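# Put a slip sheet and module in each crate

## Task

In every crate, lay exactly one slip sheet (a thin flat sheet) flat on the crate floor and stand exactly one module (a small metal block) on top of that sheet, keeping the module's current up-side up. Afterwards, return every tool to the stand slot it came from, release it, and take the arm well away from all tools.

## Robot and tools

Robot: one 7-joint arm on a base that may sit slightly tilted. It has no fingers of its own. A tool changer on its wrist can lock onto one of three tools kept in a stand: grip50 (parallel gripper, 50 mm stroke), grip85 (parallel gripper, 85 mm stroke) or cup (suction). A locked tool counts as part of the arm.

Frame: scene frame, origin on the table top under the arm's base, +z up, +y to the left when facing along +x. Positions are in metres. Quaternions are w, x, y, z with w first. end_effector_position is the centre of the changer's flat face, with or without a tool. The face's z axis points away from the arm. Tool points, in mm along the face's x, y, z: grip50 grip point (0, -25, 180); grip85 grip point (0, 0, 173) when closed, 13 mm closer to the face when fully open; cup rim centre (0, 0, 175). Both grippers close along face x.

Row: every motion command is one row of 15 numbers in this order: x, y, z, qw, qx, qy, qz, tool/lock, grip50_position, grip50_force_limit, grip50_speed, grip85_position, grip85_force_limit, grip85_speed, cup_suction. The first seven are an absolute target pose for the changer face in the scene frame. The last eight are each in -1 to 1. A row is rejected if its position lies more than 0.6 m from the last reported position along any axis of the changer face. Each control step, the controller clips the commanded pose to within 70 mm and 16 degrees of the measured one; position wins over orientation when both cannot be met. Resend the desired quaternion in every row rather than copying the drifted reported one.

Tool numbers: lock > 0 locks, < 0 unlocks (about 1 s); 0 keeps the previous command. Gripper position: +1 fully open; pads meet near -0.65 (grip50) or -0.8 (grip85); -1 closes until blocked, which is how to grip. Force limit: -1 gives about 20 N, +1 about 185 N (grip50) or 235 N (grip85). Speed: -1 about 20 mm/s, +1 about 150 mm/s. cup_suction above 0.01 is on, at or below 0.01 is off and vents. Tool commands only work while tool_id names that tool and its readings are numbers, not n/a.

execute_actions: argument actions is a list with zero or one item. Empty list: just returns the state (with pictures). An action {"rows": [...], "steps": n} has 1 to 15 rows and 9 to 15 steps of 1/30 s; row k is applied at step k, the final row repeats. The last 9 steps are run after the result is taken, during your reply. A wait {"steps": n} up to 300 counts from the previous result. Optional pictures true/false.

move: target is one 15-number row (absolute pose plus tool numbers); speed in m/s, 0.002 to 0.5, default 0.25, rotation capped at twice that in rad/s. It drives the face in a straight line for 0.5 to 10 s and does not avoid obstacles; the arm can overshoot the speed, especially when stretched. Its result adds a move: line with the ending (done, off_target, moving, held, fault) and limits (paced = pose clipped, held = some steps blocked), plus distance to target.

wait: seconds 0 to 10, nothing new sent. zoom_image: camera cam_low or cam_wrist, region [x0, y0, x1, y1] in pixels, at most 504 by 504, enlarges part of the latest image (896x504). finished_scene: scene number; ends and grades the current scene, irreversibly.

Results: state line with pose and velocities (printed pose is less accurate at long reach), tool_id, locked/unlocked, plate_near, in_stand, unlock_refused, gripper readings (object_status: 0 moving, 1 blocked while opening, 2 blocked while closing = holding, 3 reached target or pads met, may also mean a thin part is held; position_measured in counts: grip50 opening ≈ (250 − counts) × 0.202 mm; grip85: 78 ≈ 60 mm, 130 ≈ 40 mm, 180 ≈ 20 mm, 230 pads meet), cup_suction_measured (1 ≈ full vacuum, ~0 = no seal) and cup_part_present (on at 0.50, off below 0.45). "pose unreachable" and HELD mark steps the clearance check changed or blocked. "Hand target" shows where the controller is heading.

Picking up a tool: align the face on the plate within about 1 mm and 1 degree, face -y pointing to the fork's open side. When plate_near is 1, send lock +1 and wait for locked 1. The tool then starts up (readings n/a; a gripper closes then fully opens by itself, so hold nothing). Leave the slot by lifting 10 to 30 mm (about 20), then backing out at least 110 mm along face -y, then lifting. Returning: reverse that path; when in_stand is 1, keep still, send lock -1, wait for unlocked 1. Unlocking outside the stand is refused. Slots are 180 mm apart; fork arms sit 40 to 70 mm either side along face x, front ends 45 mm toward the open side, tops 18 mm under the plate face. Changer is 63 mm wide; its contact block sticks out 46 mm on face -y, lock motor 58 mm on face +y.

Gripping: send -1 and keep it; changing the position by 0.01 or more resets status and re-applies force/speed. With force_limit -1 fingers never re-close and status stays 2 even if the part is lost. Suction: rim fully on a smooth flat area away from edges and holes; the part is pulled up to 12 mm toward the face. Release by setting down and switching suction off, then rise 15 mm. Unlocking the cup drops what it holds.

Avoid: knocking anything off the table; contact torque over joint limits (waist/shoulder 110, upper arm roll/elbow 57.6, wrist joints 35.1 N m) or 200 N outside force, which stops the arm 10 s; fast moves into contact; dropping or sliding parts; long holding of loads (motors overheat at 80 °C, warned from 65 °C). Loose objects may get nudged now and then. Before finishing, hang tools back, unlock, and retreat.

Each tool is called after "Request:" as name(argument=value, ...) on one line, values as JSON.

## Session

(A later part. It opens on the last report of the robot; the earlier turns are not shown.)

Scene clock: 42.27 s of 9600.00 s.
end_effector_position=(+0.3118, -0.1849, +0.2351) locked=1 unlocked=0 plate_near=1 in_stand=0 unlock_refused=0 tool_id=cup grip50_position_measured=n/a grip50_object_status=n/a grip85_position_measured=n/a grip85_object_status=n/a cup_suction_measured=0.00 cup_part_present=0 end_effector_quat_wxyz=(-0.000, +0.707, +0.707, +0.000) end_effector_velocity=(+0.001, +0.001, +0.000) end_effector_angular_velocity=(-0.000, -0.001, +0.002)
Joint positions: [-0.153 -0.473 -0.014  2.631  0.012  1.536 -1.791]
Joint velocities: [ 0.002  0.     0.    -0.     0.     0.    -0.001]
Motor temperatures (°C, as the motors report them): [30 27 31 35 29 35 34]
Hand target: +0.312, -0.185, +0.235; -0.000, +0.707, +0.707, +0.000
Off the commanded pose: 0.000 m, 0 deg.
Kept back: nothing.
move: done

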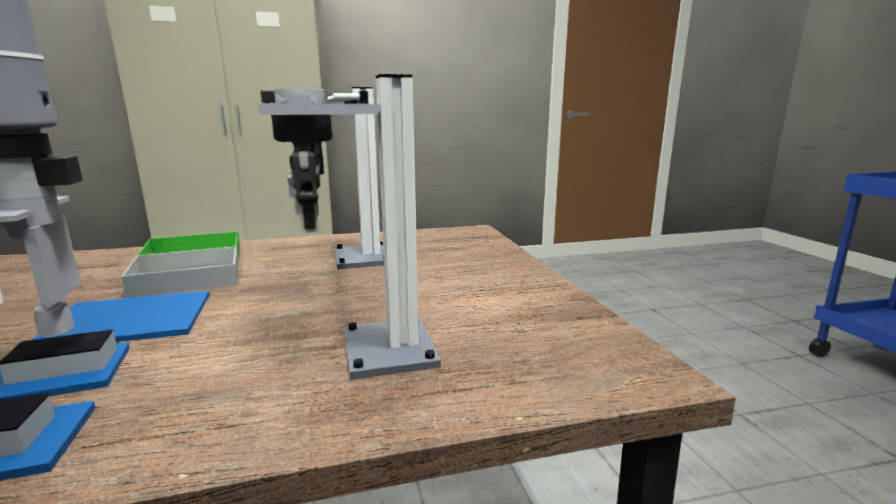

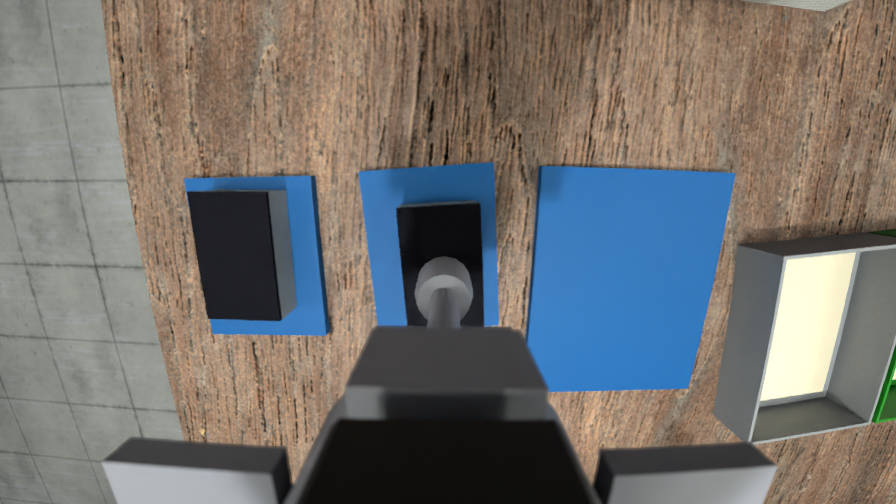

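Request:
move(target=[0.312,-0.186,0.212,0,0.7071,0.7071,0,0,1,0,0,1,0,0,1], speed=0.02)

Request:
wait(seconds=0.5)

Scene clock: 43.87 s of 9600.00 s.
end_effector_position=(+0.3119, -0.1860, +0.2120) locked=1 unlocked=0 plate_near=1 in_stand=0 unlock_refused=0 tool_id=cup grip50_position_measured=n/a grip50_object_status=n/a grip85_position_measured=n/a grip85_object_status=n/a cup_suction_measured=0.95 cup_part_present=1 end_effector_quat_wxyz=(+0.000, +0.707, +0.707, -0.000) end_effector_velocity=(-0.000, +0.000, +0.000) end_effector_angular_velocity=(-0.000, -0.000, +0.001)
Joint positions: [-0.159 -0.573 -0.011  2.614  0.012  1.621 -1.794]
Joint velocities: [ 0.     0.001 -0.     0.001 -0.     0.    -0.   ]
Motor temperatures (°C, as the motors report them): [30 27 31 35 29 35 34]
Hand target: +0.312, -0.186, +0.212; +0.000, +0.707, +0.707, -0.000
Off the commanded pose: 0.000 m, 0 deg.
Kept back: nothing.
move: done

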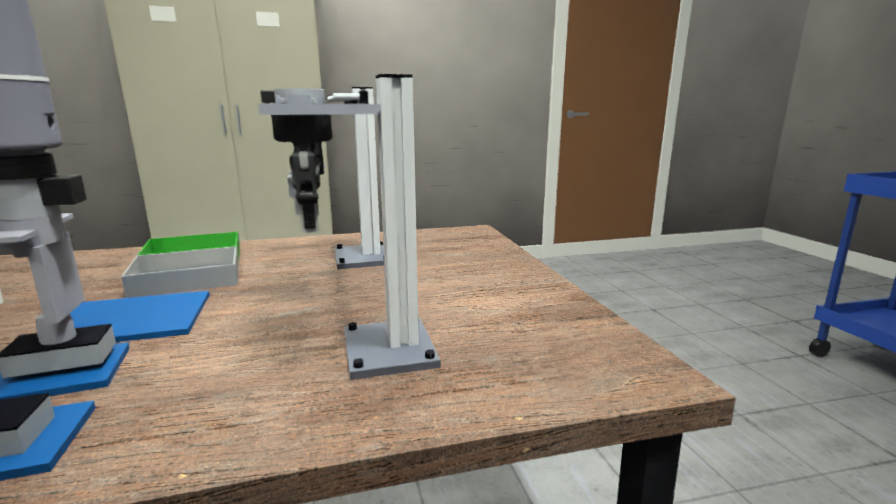

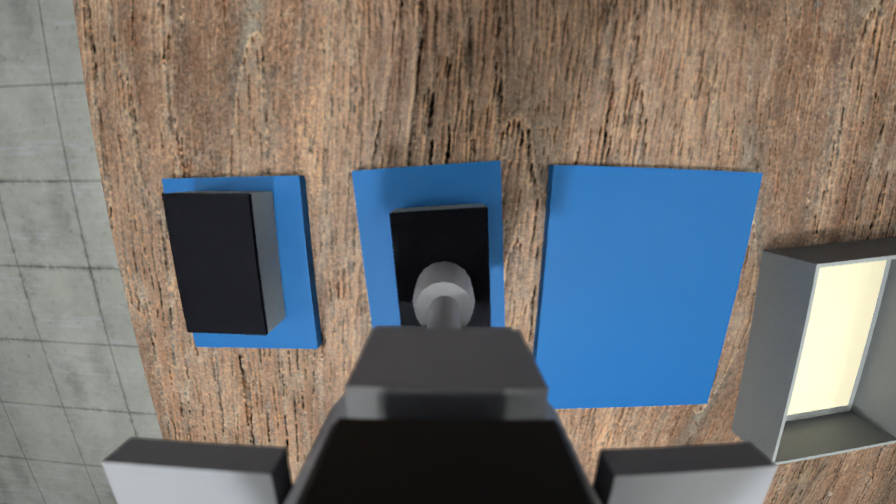

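Scene clock: 44.37 s of 9600.00 s.
end_effector_position=(+0.3119, -0.1860, +0.2120) locked=1 unlocked=0 plate_near=1 in_stand=0 unlock_refused=0 tool_id=cup grip50_position_measured=n/a grip50_object_status=n/a grip85_position_measured=n/a grip85_object_status=n/a cup_suction_measured=0.99 cup_part_present=1 end_effector_quat_wxyz=(+0.000, +0.707, +0.707, -0.000) end_effector_velocity=(+0.000, -0.000, -0.000) end_effector_angular_velocity=(+0.000, -0.000, +0.000)
Joint positions: [-0.159 -0.573 -0.011  2.614  0.012  1.621 -1.794]
Joint velocities: [-0. -0.  0. -0. -0. -0. -0.]
Motor temperatures (°C, as the motors report them): [30 27 31 35 29 35 34]
Hand target: +0.312, -0.186, +0.212; +0.000, +0.707, +0.707, -0.000
Off the commanded pose: 0.000 m, 0 deg.
Kept back: nothing.
Steps of this call (steps 1 to 15: nothing new was sent). Readings (end_effector_position | what the end effector reports):
1: (+0.3119, -0.1860, +0.2120) | locked=1 unlocked=0 plate_near=1 in_stand=0 unlock_refused=0 tool_id=cup grip50_position_measured=n/a grip50_object_status=n/a grip85_position_measured=n/a grip85_object_status=n/a cup_suction_measured=0.96 cup_part_present=1
2: (+0.3119, -0.1860, +0.2120) | locked=1 unlocked=0 plate_near=1 in_stand=0 unlock_refused=0 tool_id=cup grip50_position_measured=n/a grip50_object_status=n/a grip85_position_measured=n/a grip85_object_status=n/a cup_suction_measured=0.96 cup_part_present=1
4: (+0.3119, -0.1860, +0.2120) | locked=1 unlocked=0 plate_near=1 in_stand=0 unlock_refused=0 tool_id=cup grip50_position_measured=n/a grip50_object_status=n/a grip85_position_measured=n/a grip85_object_status=n/a cup_suction_measured=0.98 cup_part_present=1
8: (+0.3119, -0.1860, +0.2120) | locked=1 unlocked=0 plate_near=1 in_stand=0 unlock_refused=0 tool_id=cup grip50_position_measured=n/a grip50_object_status=n/a grip85_position_measured=n/a grip85_object_status=n/a cup_suction_measured=0.99 cup_part_present=1
15: the state above

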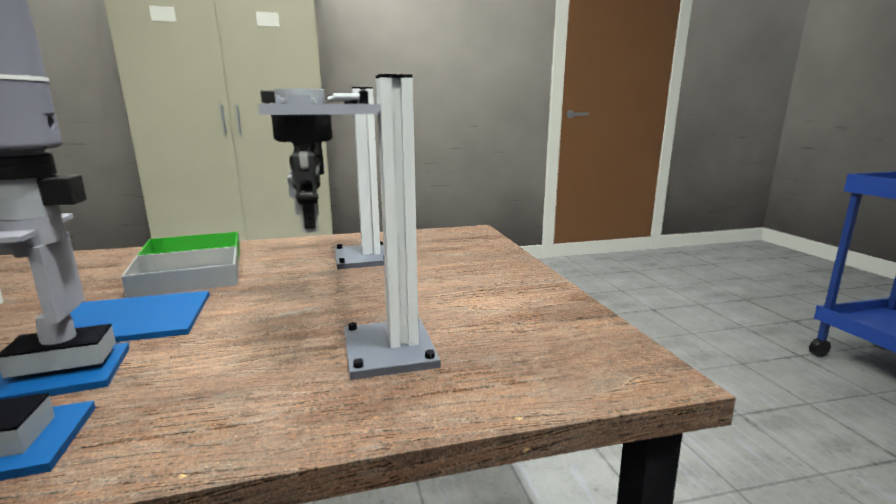

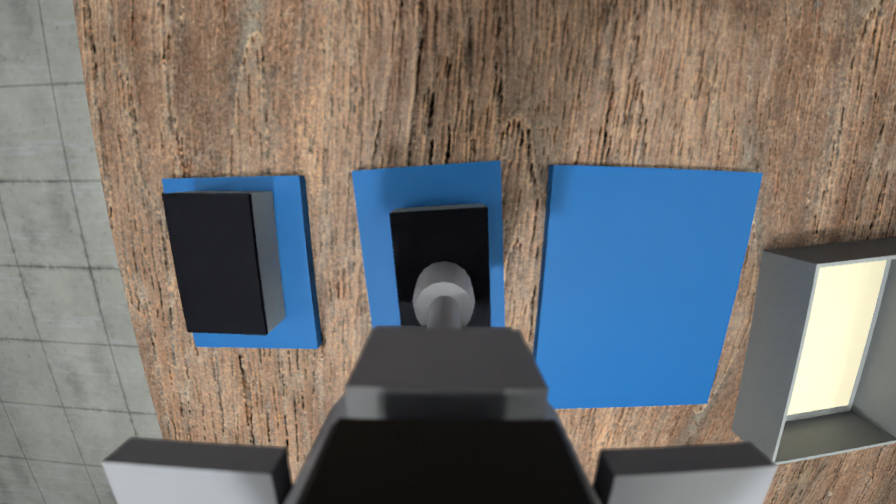

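Request:
move(target=[0.37,-0.15,0.265,0,0.7071,0.7071,0,0,1,0,0,1,0,0,1], speed=0.08)

Request:
move(target=[0.36,0.308,0.265,0,0.697,0.717,0,0,1,0,0,1,0,0,1], speed=0.15)

Request:
move(target=[0.36,0.308,0.203,0,0.697,0.717,0,0,1,0,0,1,0,0,1], speed=0.025)

Request:
move(target=[0.36,0.308,0.203,0,0.697,0.717,0,0,1,0,0,1,0,0,0])

Request:
move(target=[0.36,0.308,0.245,0,0.697,0.717,0,0,1,0,0,1,0,0,0], speed=0.1)

Request:
move(target=[0.37,-0.1,0.245,0,0.7071,0.7071,0,0,1,0,0,1,0,0,0])

Request:
move(target=[0.302,-0.338,0.24,0,0.7071,0.7071,0,0,1,0,0,1,0,0,0])

Scene clock: 46.30 s of 9600.00 s.
end_effector_position=(+0.3701, -0.1498, +0.2647) locked=1 unlocked=0 plate_near=1 in_stand=0 unlock_refused=0 tool_id=cup grip50_position_measured=n/a grip50_object_status=n/a grip85_position_measured=n/a grip85_object_status=n/a cup_suction_measured=0.99 cup_part_present=1 end_effector_quat_wxyz=(-0.000, +0.707, +0.707, +0.000) end_effector_velocity=(-0.000, -0.000, -0.000) end_effector_angular_velocity=(+0.000, +0.000, -0.000)
Joint positions: [-0.035 -0.381 -0.016  2.537  0.001  1.351 -1.663]
Joint velocities: [-0. -0. -0.  0. -0. -0.  0.]
Motor temperatures (°C, as the motors report them): [30 27 31 35 29 35 34]
Hand target: +0.370, -0.150, +0.265; -0.000, +0.707, +0.707, +0.000
Off the commanded pose: 0.000 m, 0 deg.
Kept back: nothing.
move: done

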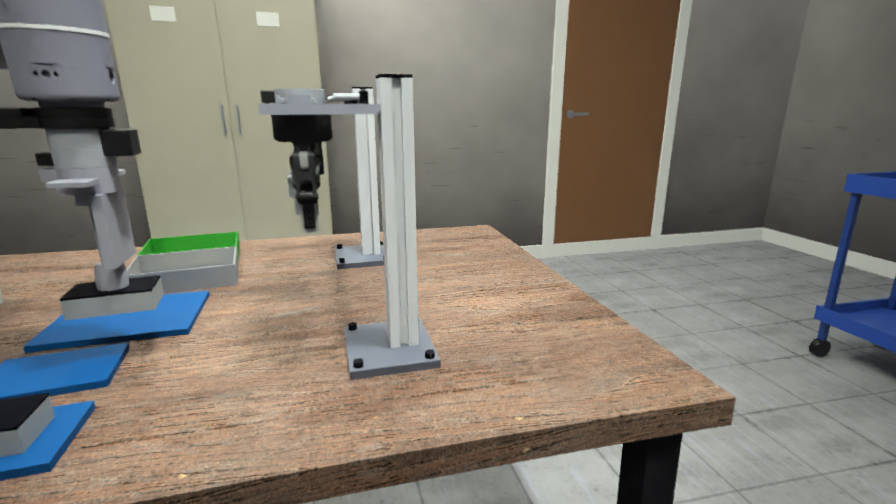

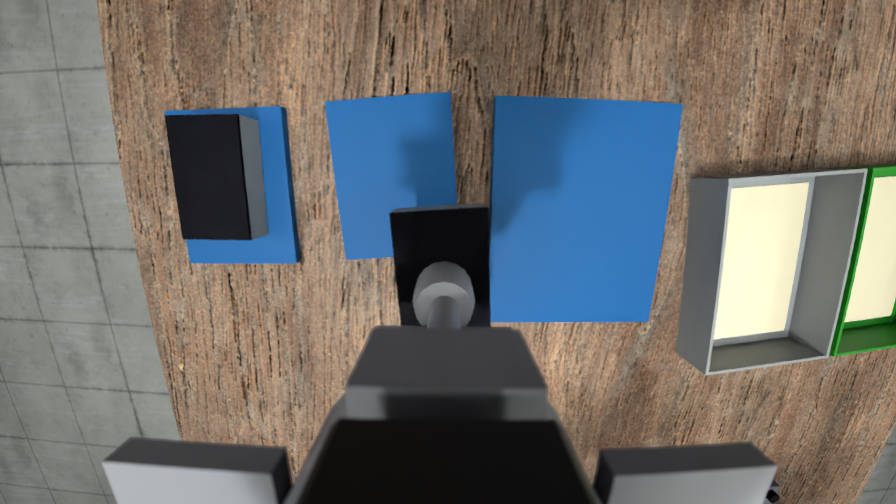

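Scene clock: 49.67 s of 9600.00 s.
end_effector_position=(+0.3608, +0.3073, +0.2647) locked=1 unlocked=0 plate_near=1 in_stand=0 unlock_refused=0 tool_id=cup grip50_position_measured=n/a grip50_object_status=n/a grip85_position_measured=n/a grip85_object_status=n/a cup_suction_measured=0.99 cup_part_present=1 end_effector_quat_wxyz=(+0.001, +0.697, +0.717, -0.001) end_effector_velocity=(+0.000, -0.000, +0.000) end_effector_angular_velocity=(+0.001, -0.000, -0.001)
Joint positions: [ 0.946 -0.482  0.035  2.319 -0.073  1.224 -0.597]
Joint velocities: [-0.001  0.     0.    -0.     0.     0.    -0.   ]
Motor temperatures (°C, as the motors report them): [30 27 31 35 29 35 34]
Hand target: +0.361, +0.307, +0.265; +0.001, +0.697, +0.717, -0.000
Off the commanded pose: 0.001 m, 0 deg.
Kept back: nothing.
move: done

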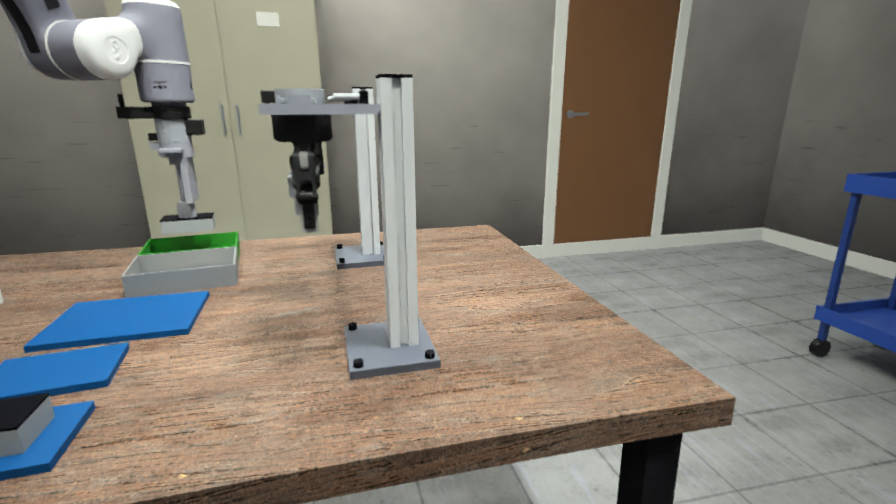

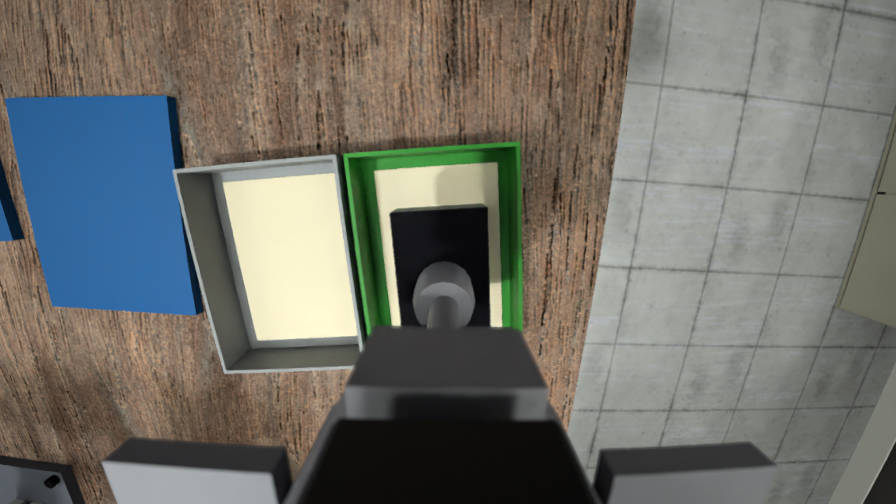

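Scene clock: 52.37 s of 9600.00 s.
end_effector_position=(+0.3600, +0.3077, +0.2030) locked=1 unlocked=0 plate_near=1 in_stand=0 unlock_refused=0 tool_id=cup grip50_position_measured=n/a grip50_object_status=n/a grip85_position_measured=n/a grip85_object_status=n/a cup_suction_measured=0.99 cup_part_present=1 end_effector_quat_wxyz=(+0.000, +0.697, +0.717, -0.000) end_effector_velocity=(-0.000, +0.000, +0.000) end_effector_angular_velocity=(+0.000, -0.000, +0.000)
Joint positions: [ 0.968 -0.663  0.01   2.302 -0.073  1.39  -0.594]
Joint velocities: [ 0.  0.  0. -0. -0. -0.  0.]
Motor temperatures (°C, as the motors report them): [30 27 31 35 29 35 34]
Hand target: +0.360, +0.308, +0.203; +0.000, +0.697, +0.717, +0.000
Off the commanded pose: 0.000 m, 0 deg.
Kept back: nothing.
move: done

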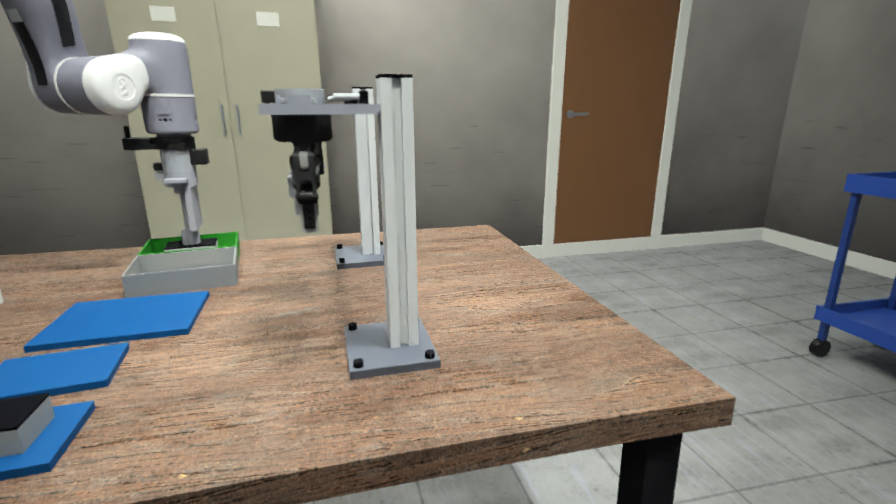

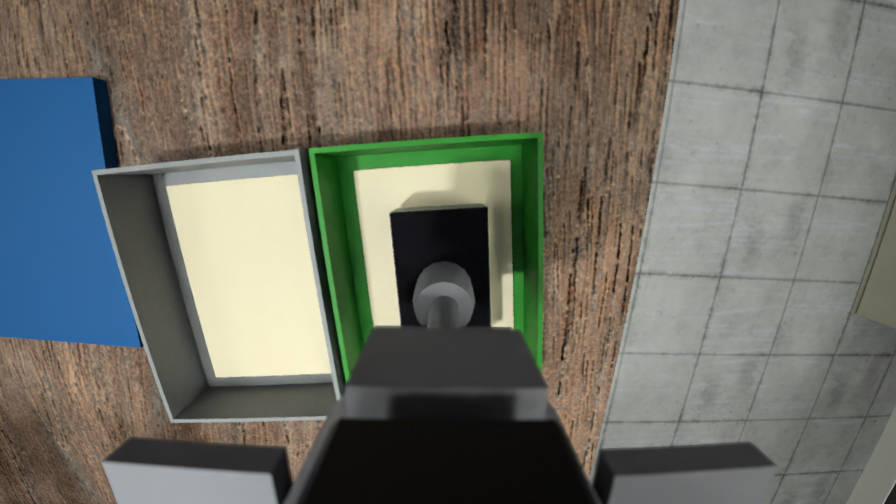

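Scene clock: 53.07 s of 9600.00 s.
end_effector_position=(+0.3601, +0.3082, +0.2033) locked=1 unlocked=0 plate_near=1 in_stand=0 unlock_refused=0 tool_id=cup grip50_position_measured=n/a grip50_object_status=n/a grip85_position_measured=n/a grip85_object_status=n/a cup_suction_measured=0.00 cup_part_present=0 end_effector_quat_wxyz=(+0.000, +0.697, +0.717, +0.000) end_effector_velocity=(-0.000, -0.000, +0.000) end_effector_angular_velocity=(+0.000, -0.000, -0.000)
Joint positions: [ 0.967 -0.663  0.011  2.302 -0.073  1.39  -0.594]
Joint velocities: [ 0.  0. -0.  0. -0.  0.  0.]
Motor temperatures (°C, as the motors report them): [30 27 31 35 29 35 34]
Hand target: +0.360, +0.308, +0.203; +0.000, +0.697, +0.717, -0.000
Off the commanded pose: 0.000 m, 0 deg.
Kept back: nothing.
move: done

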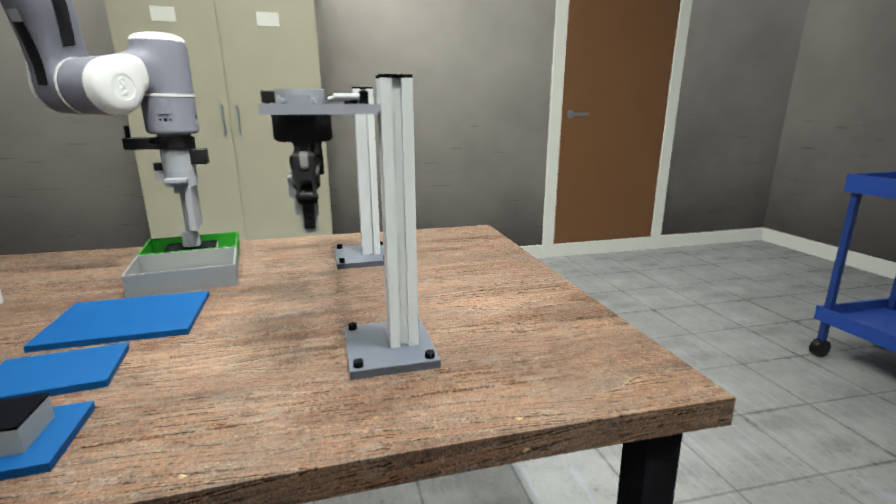

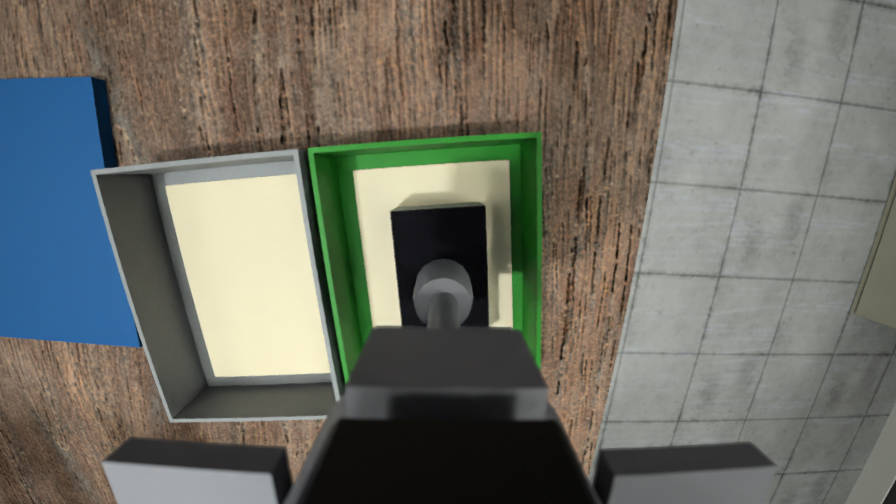

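Scene clock: 53.80 s of 9600.00 s.
end_effector_position=(+0.3599, +0.3081, +0.2449) locked=1 unlocked=0 plate_near=1 in_stand=0 unlock_refused=0 tool_id=cup grip50_position_measured=n/a grip50_object_status=n/a grip85_position_measured=n/a grip85_object_status=n/a cup_suction_measured=0.00 cup_part_present=0 end_effector_quat_wxyz=(-0.000, +0.697, +0.717, -0.000) end_effector_velocity=(-0.000, +0.000, -0.000) end_effector_angular_velocity=(-0.000, +0.000, +0.000)
Joint positions: [ 0.953 -0.539  0.028  2.317 -0.071  1.28  -0.595]
Joint velocities: [-0.    -0.001  0.    -0.     0.001  0.    -0.   ]
Motor temperatures (°C, as the motors report them): [30 27 31 35 29 35 34]
Hand target: +0.360, +0.308, +0.245; -0.000, +0.697, +0.717, -0.000
Off the commanded pose: 0.000 m, 0 deg.
Kept back: nothing.
move: done

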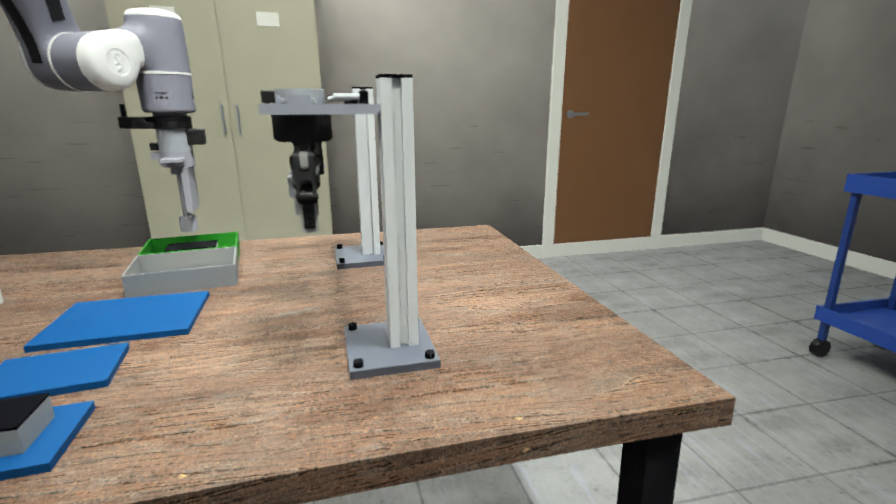

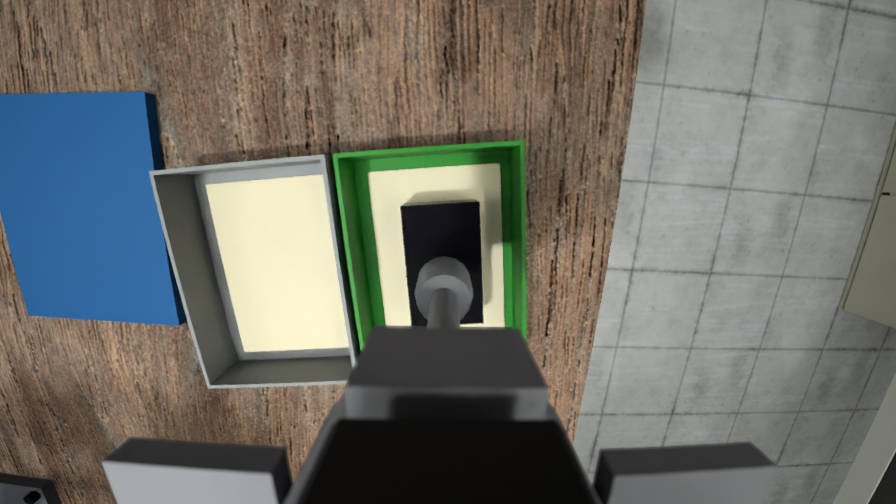

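Scene clock: 55.80 s of 9600.00 s.
end_effector_position=(+0.3691, -0.0996, +0.2452) locked=1 unlocked=0 plate_near=1 in_stand=0 unlock_refused=0 tool_id=cup grip50_position_measured=n/a grip50_object_status=n/a grip85_position_measured=n/a grip85_object_status=n/a cup_suction_measured=0.00 cup_part_present=0 end_effector_quat_wxyz=(-0.001, +0.707, +0.707, -0.000) end_effector_velocity=(+0.000, +0.001, -0.000) end_effector_angular_velocity=(-0.000, +0.000, +0.003)
Joint positions: [ 0.046 -0.441  0.01   2.591 -0.09   1.462 -1.467]
Joint velocities: [ 0.003  0.    -0.     0.    -0.001  0.     0.   ]
Motor temperatures (°C, as the motors report them): [30 27 31 35 29 35 34]
Hand target: +0.369, -0.099, +0.245; -0.001, +0.707, +0.707, +0.000
Off the commanded pose: 0.001 m, 0 deg.
Kept back: nothing.
move: done

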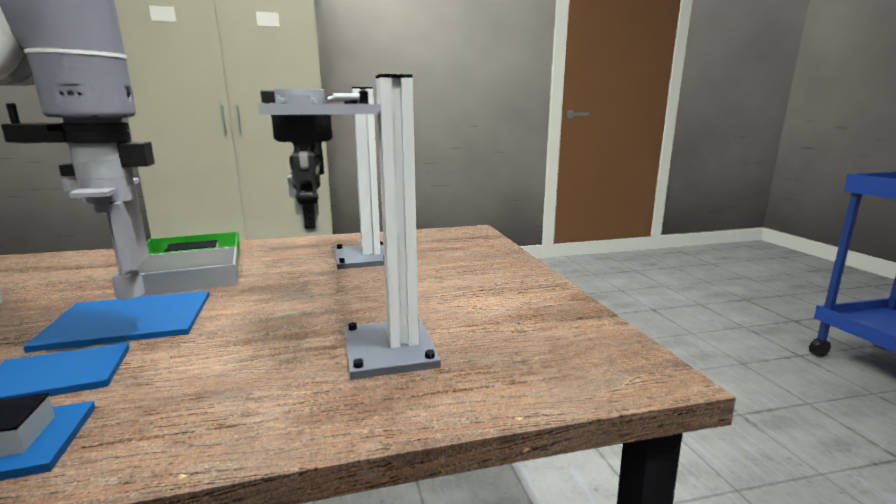

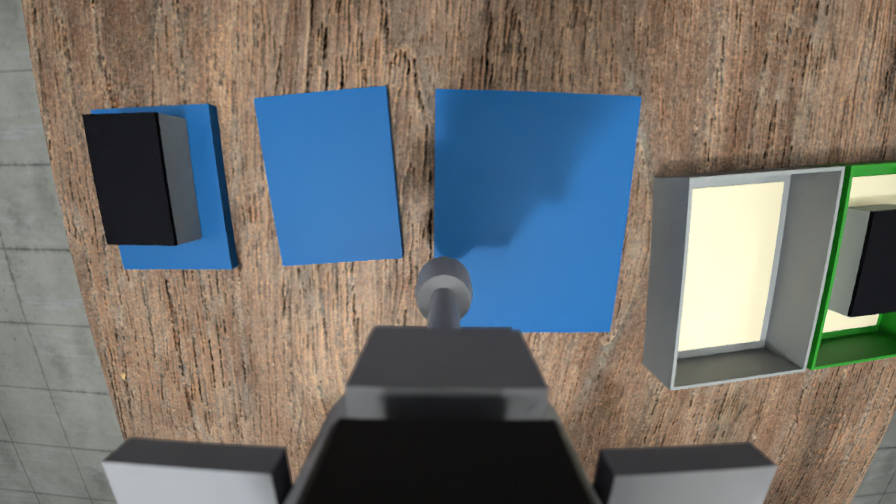

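Scene clock: 57.17 s of 9600.00 s.
end_effector_position=(+0.3017, -0.3373, +0.2398) locked=1 unlocked=0 plate_near=1 in_stand=0 unlock_refused=0 tool_id=cup grip50_position_measured=n/a grip50_object_status=n/a grip85_position_measured=n/a grip85_object_status=n/a cup_suction_measured=0.00 cup_part_present=0 end_effector_quat_wxyz=(-0.001, +0.707, +0.707, +0.001) end_effector_velocity=(+0.001, +0.001, +0.000) end_effector_angular_velocity=(-0.000, -0.000, +0.003)
Joint positions: [-0.612 -0.519  0.044  2.39  -0.108  1.342 -2.081]
Joint velocities: [ 0.002  0.001 -0.     0.     0.     0.    -0.001]
Motor temperatures (°C, as the motors report them): [30 27 31 35 29 35 34]
Hand target: +0.302, -0.337, +0.240; -0.001, +0.707, +0.707, +0.001
Off the commanded pose: 0.001 m, 0 deg.
Kept back: nothing.
move: done

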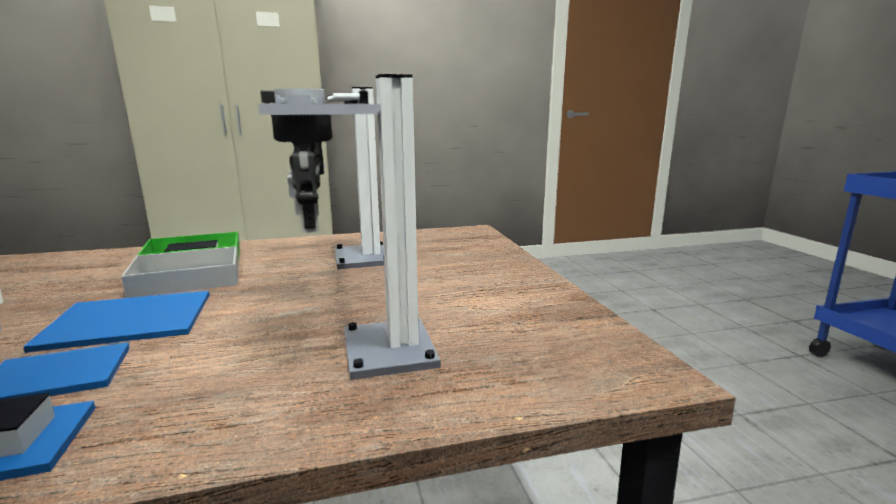

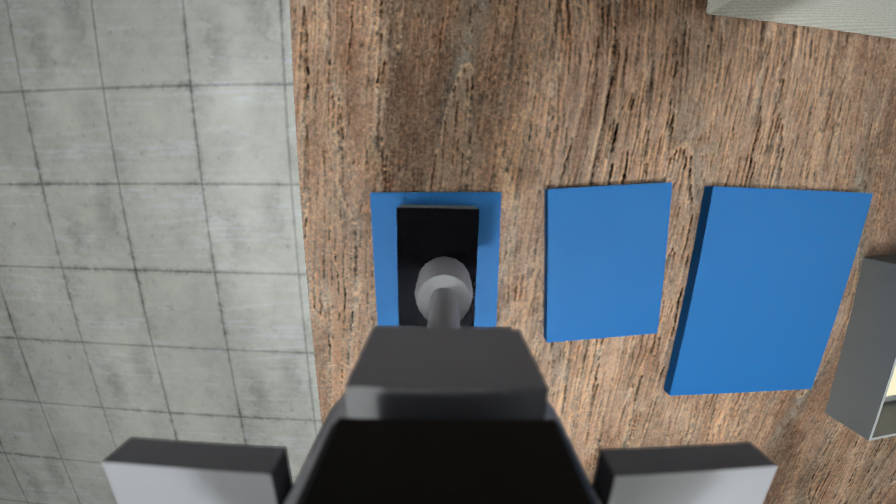

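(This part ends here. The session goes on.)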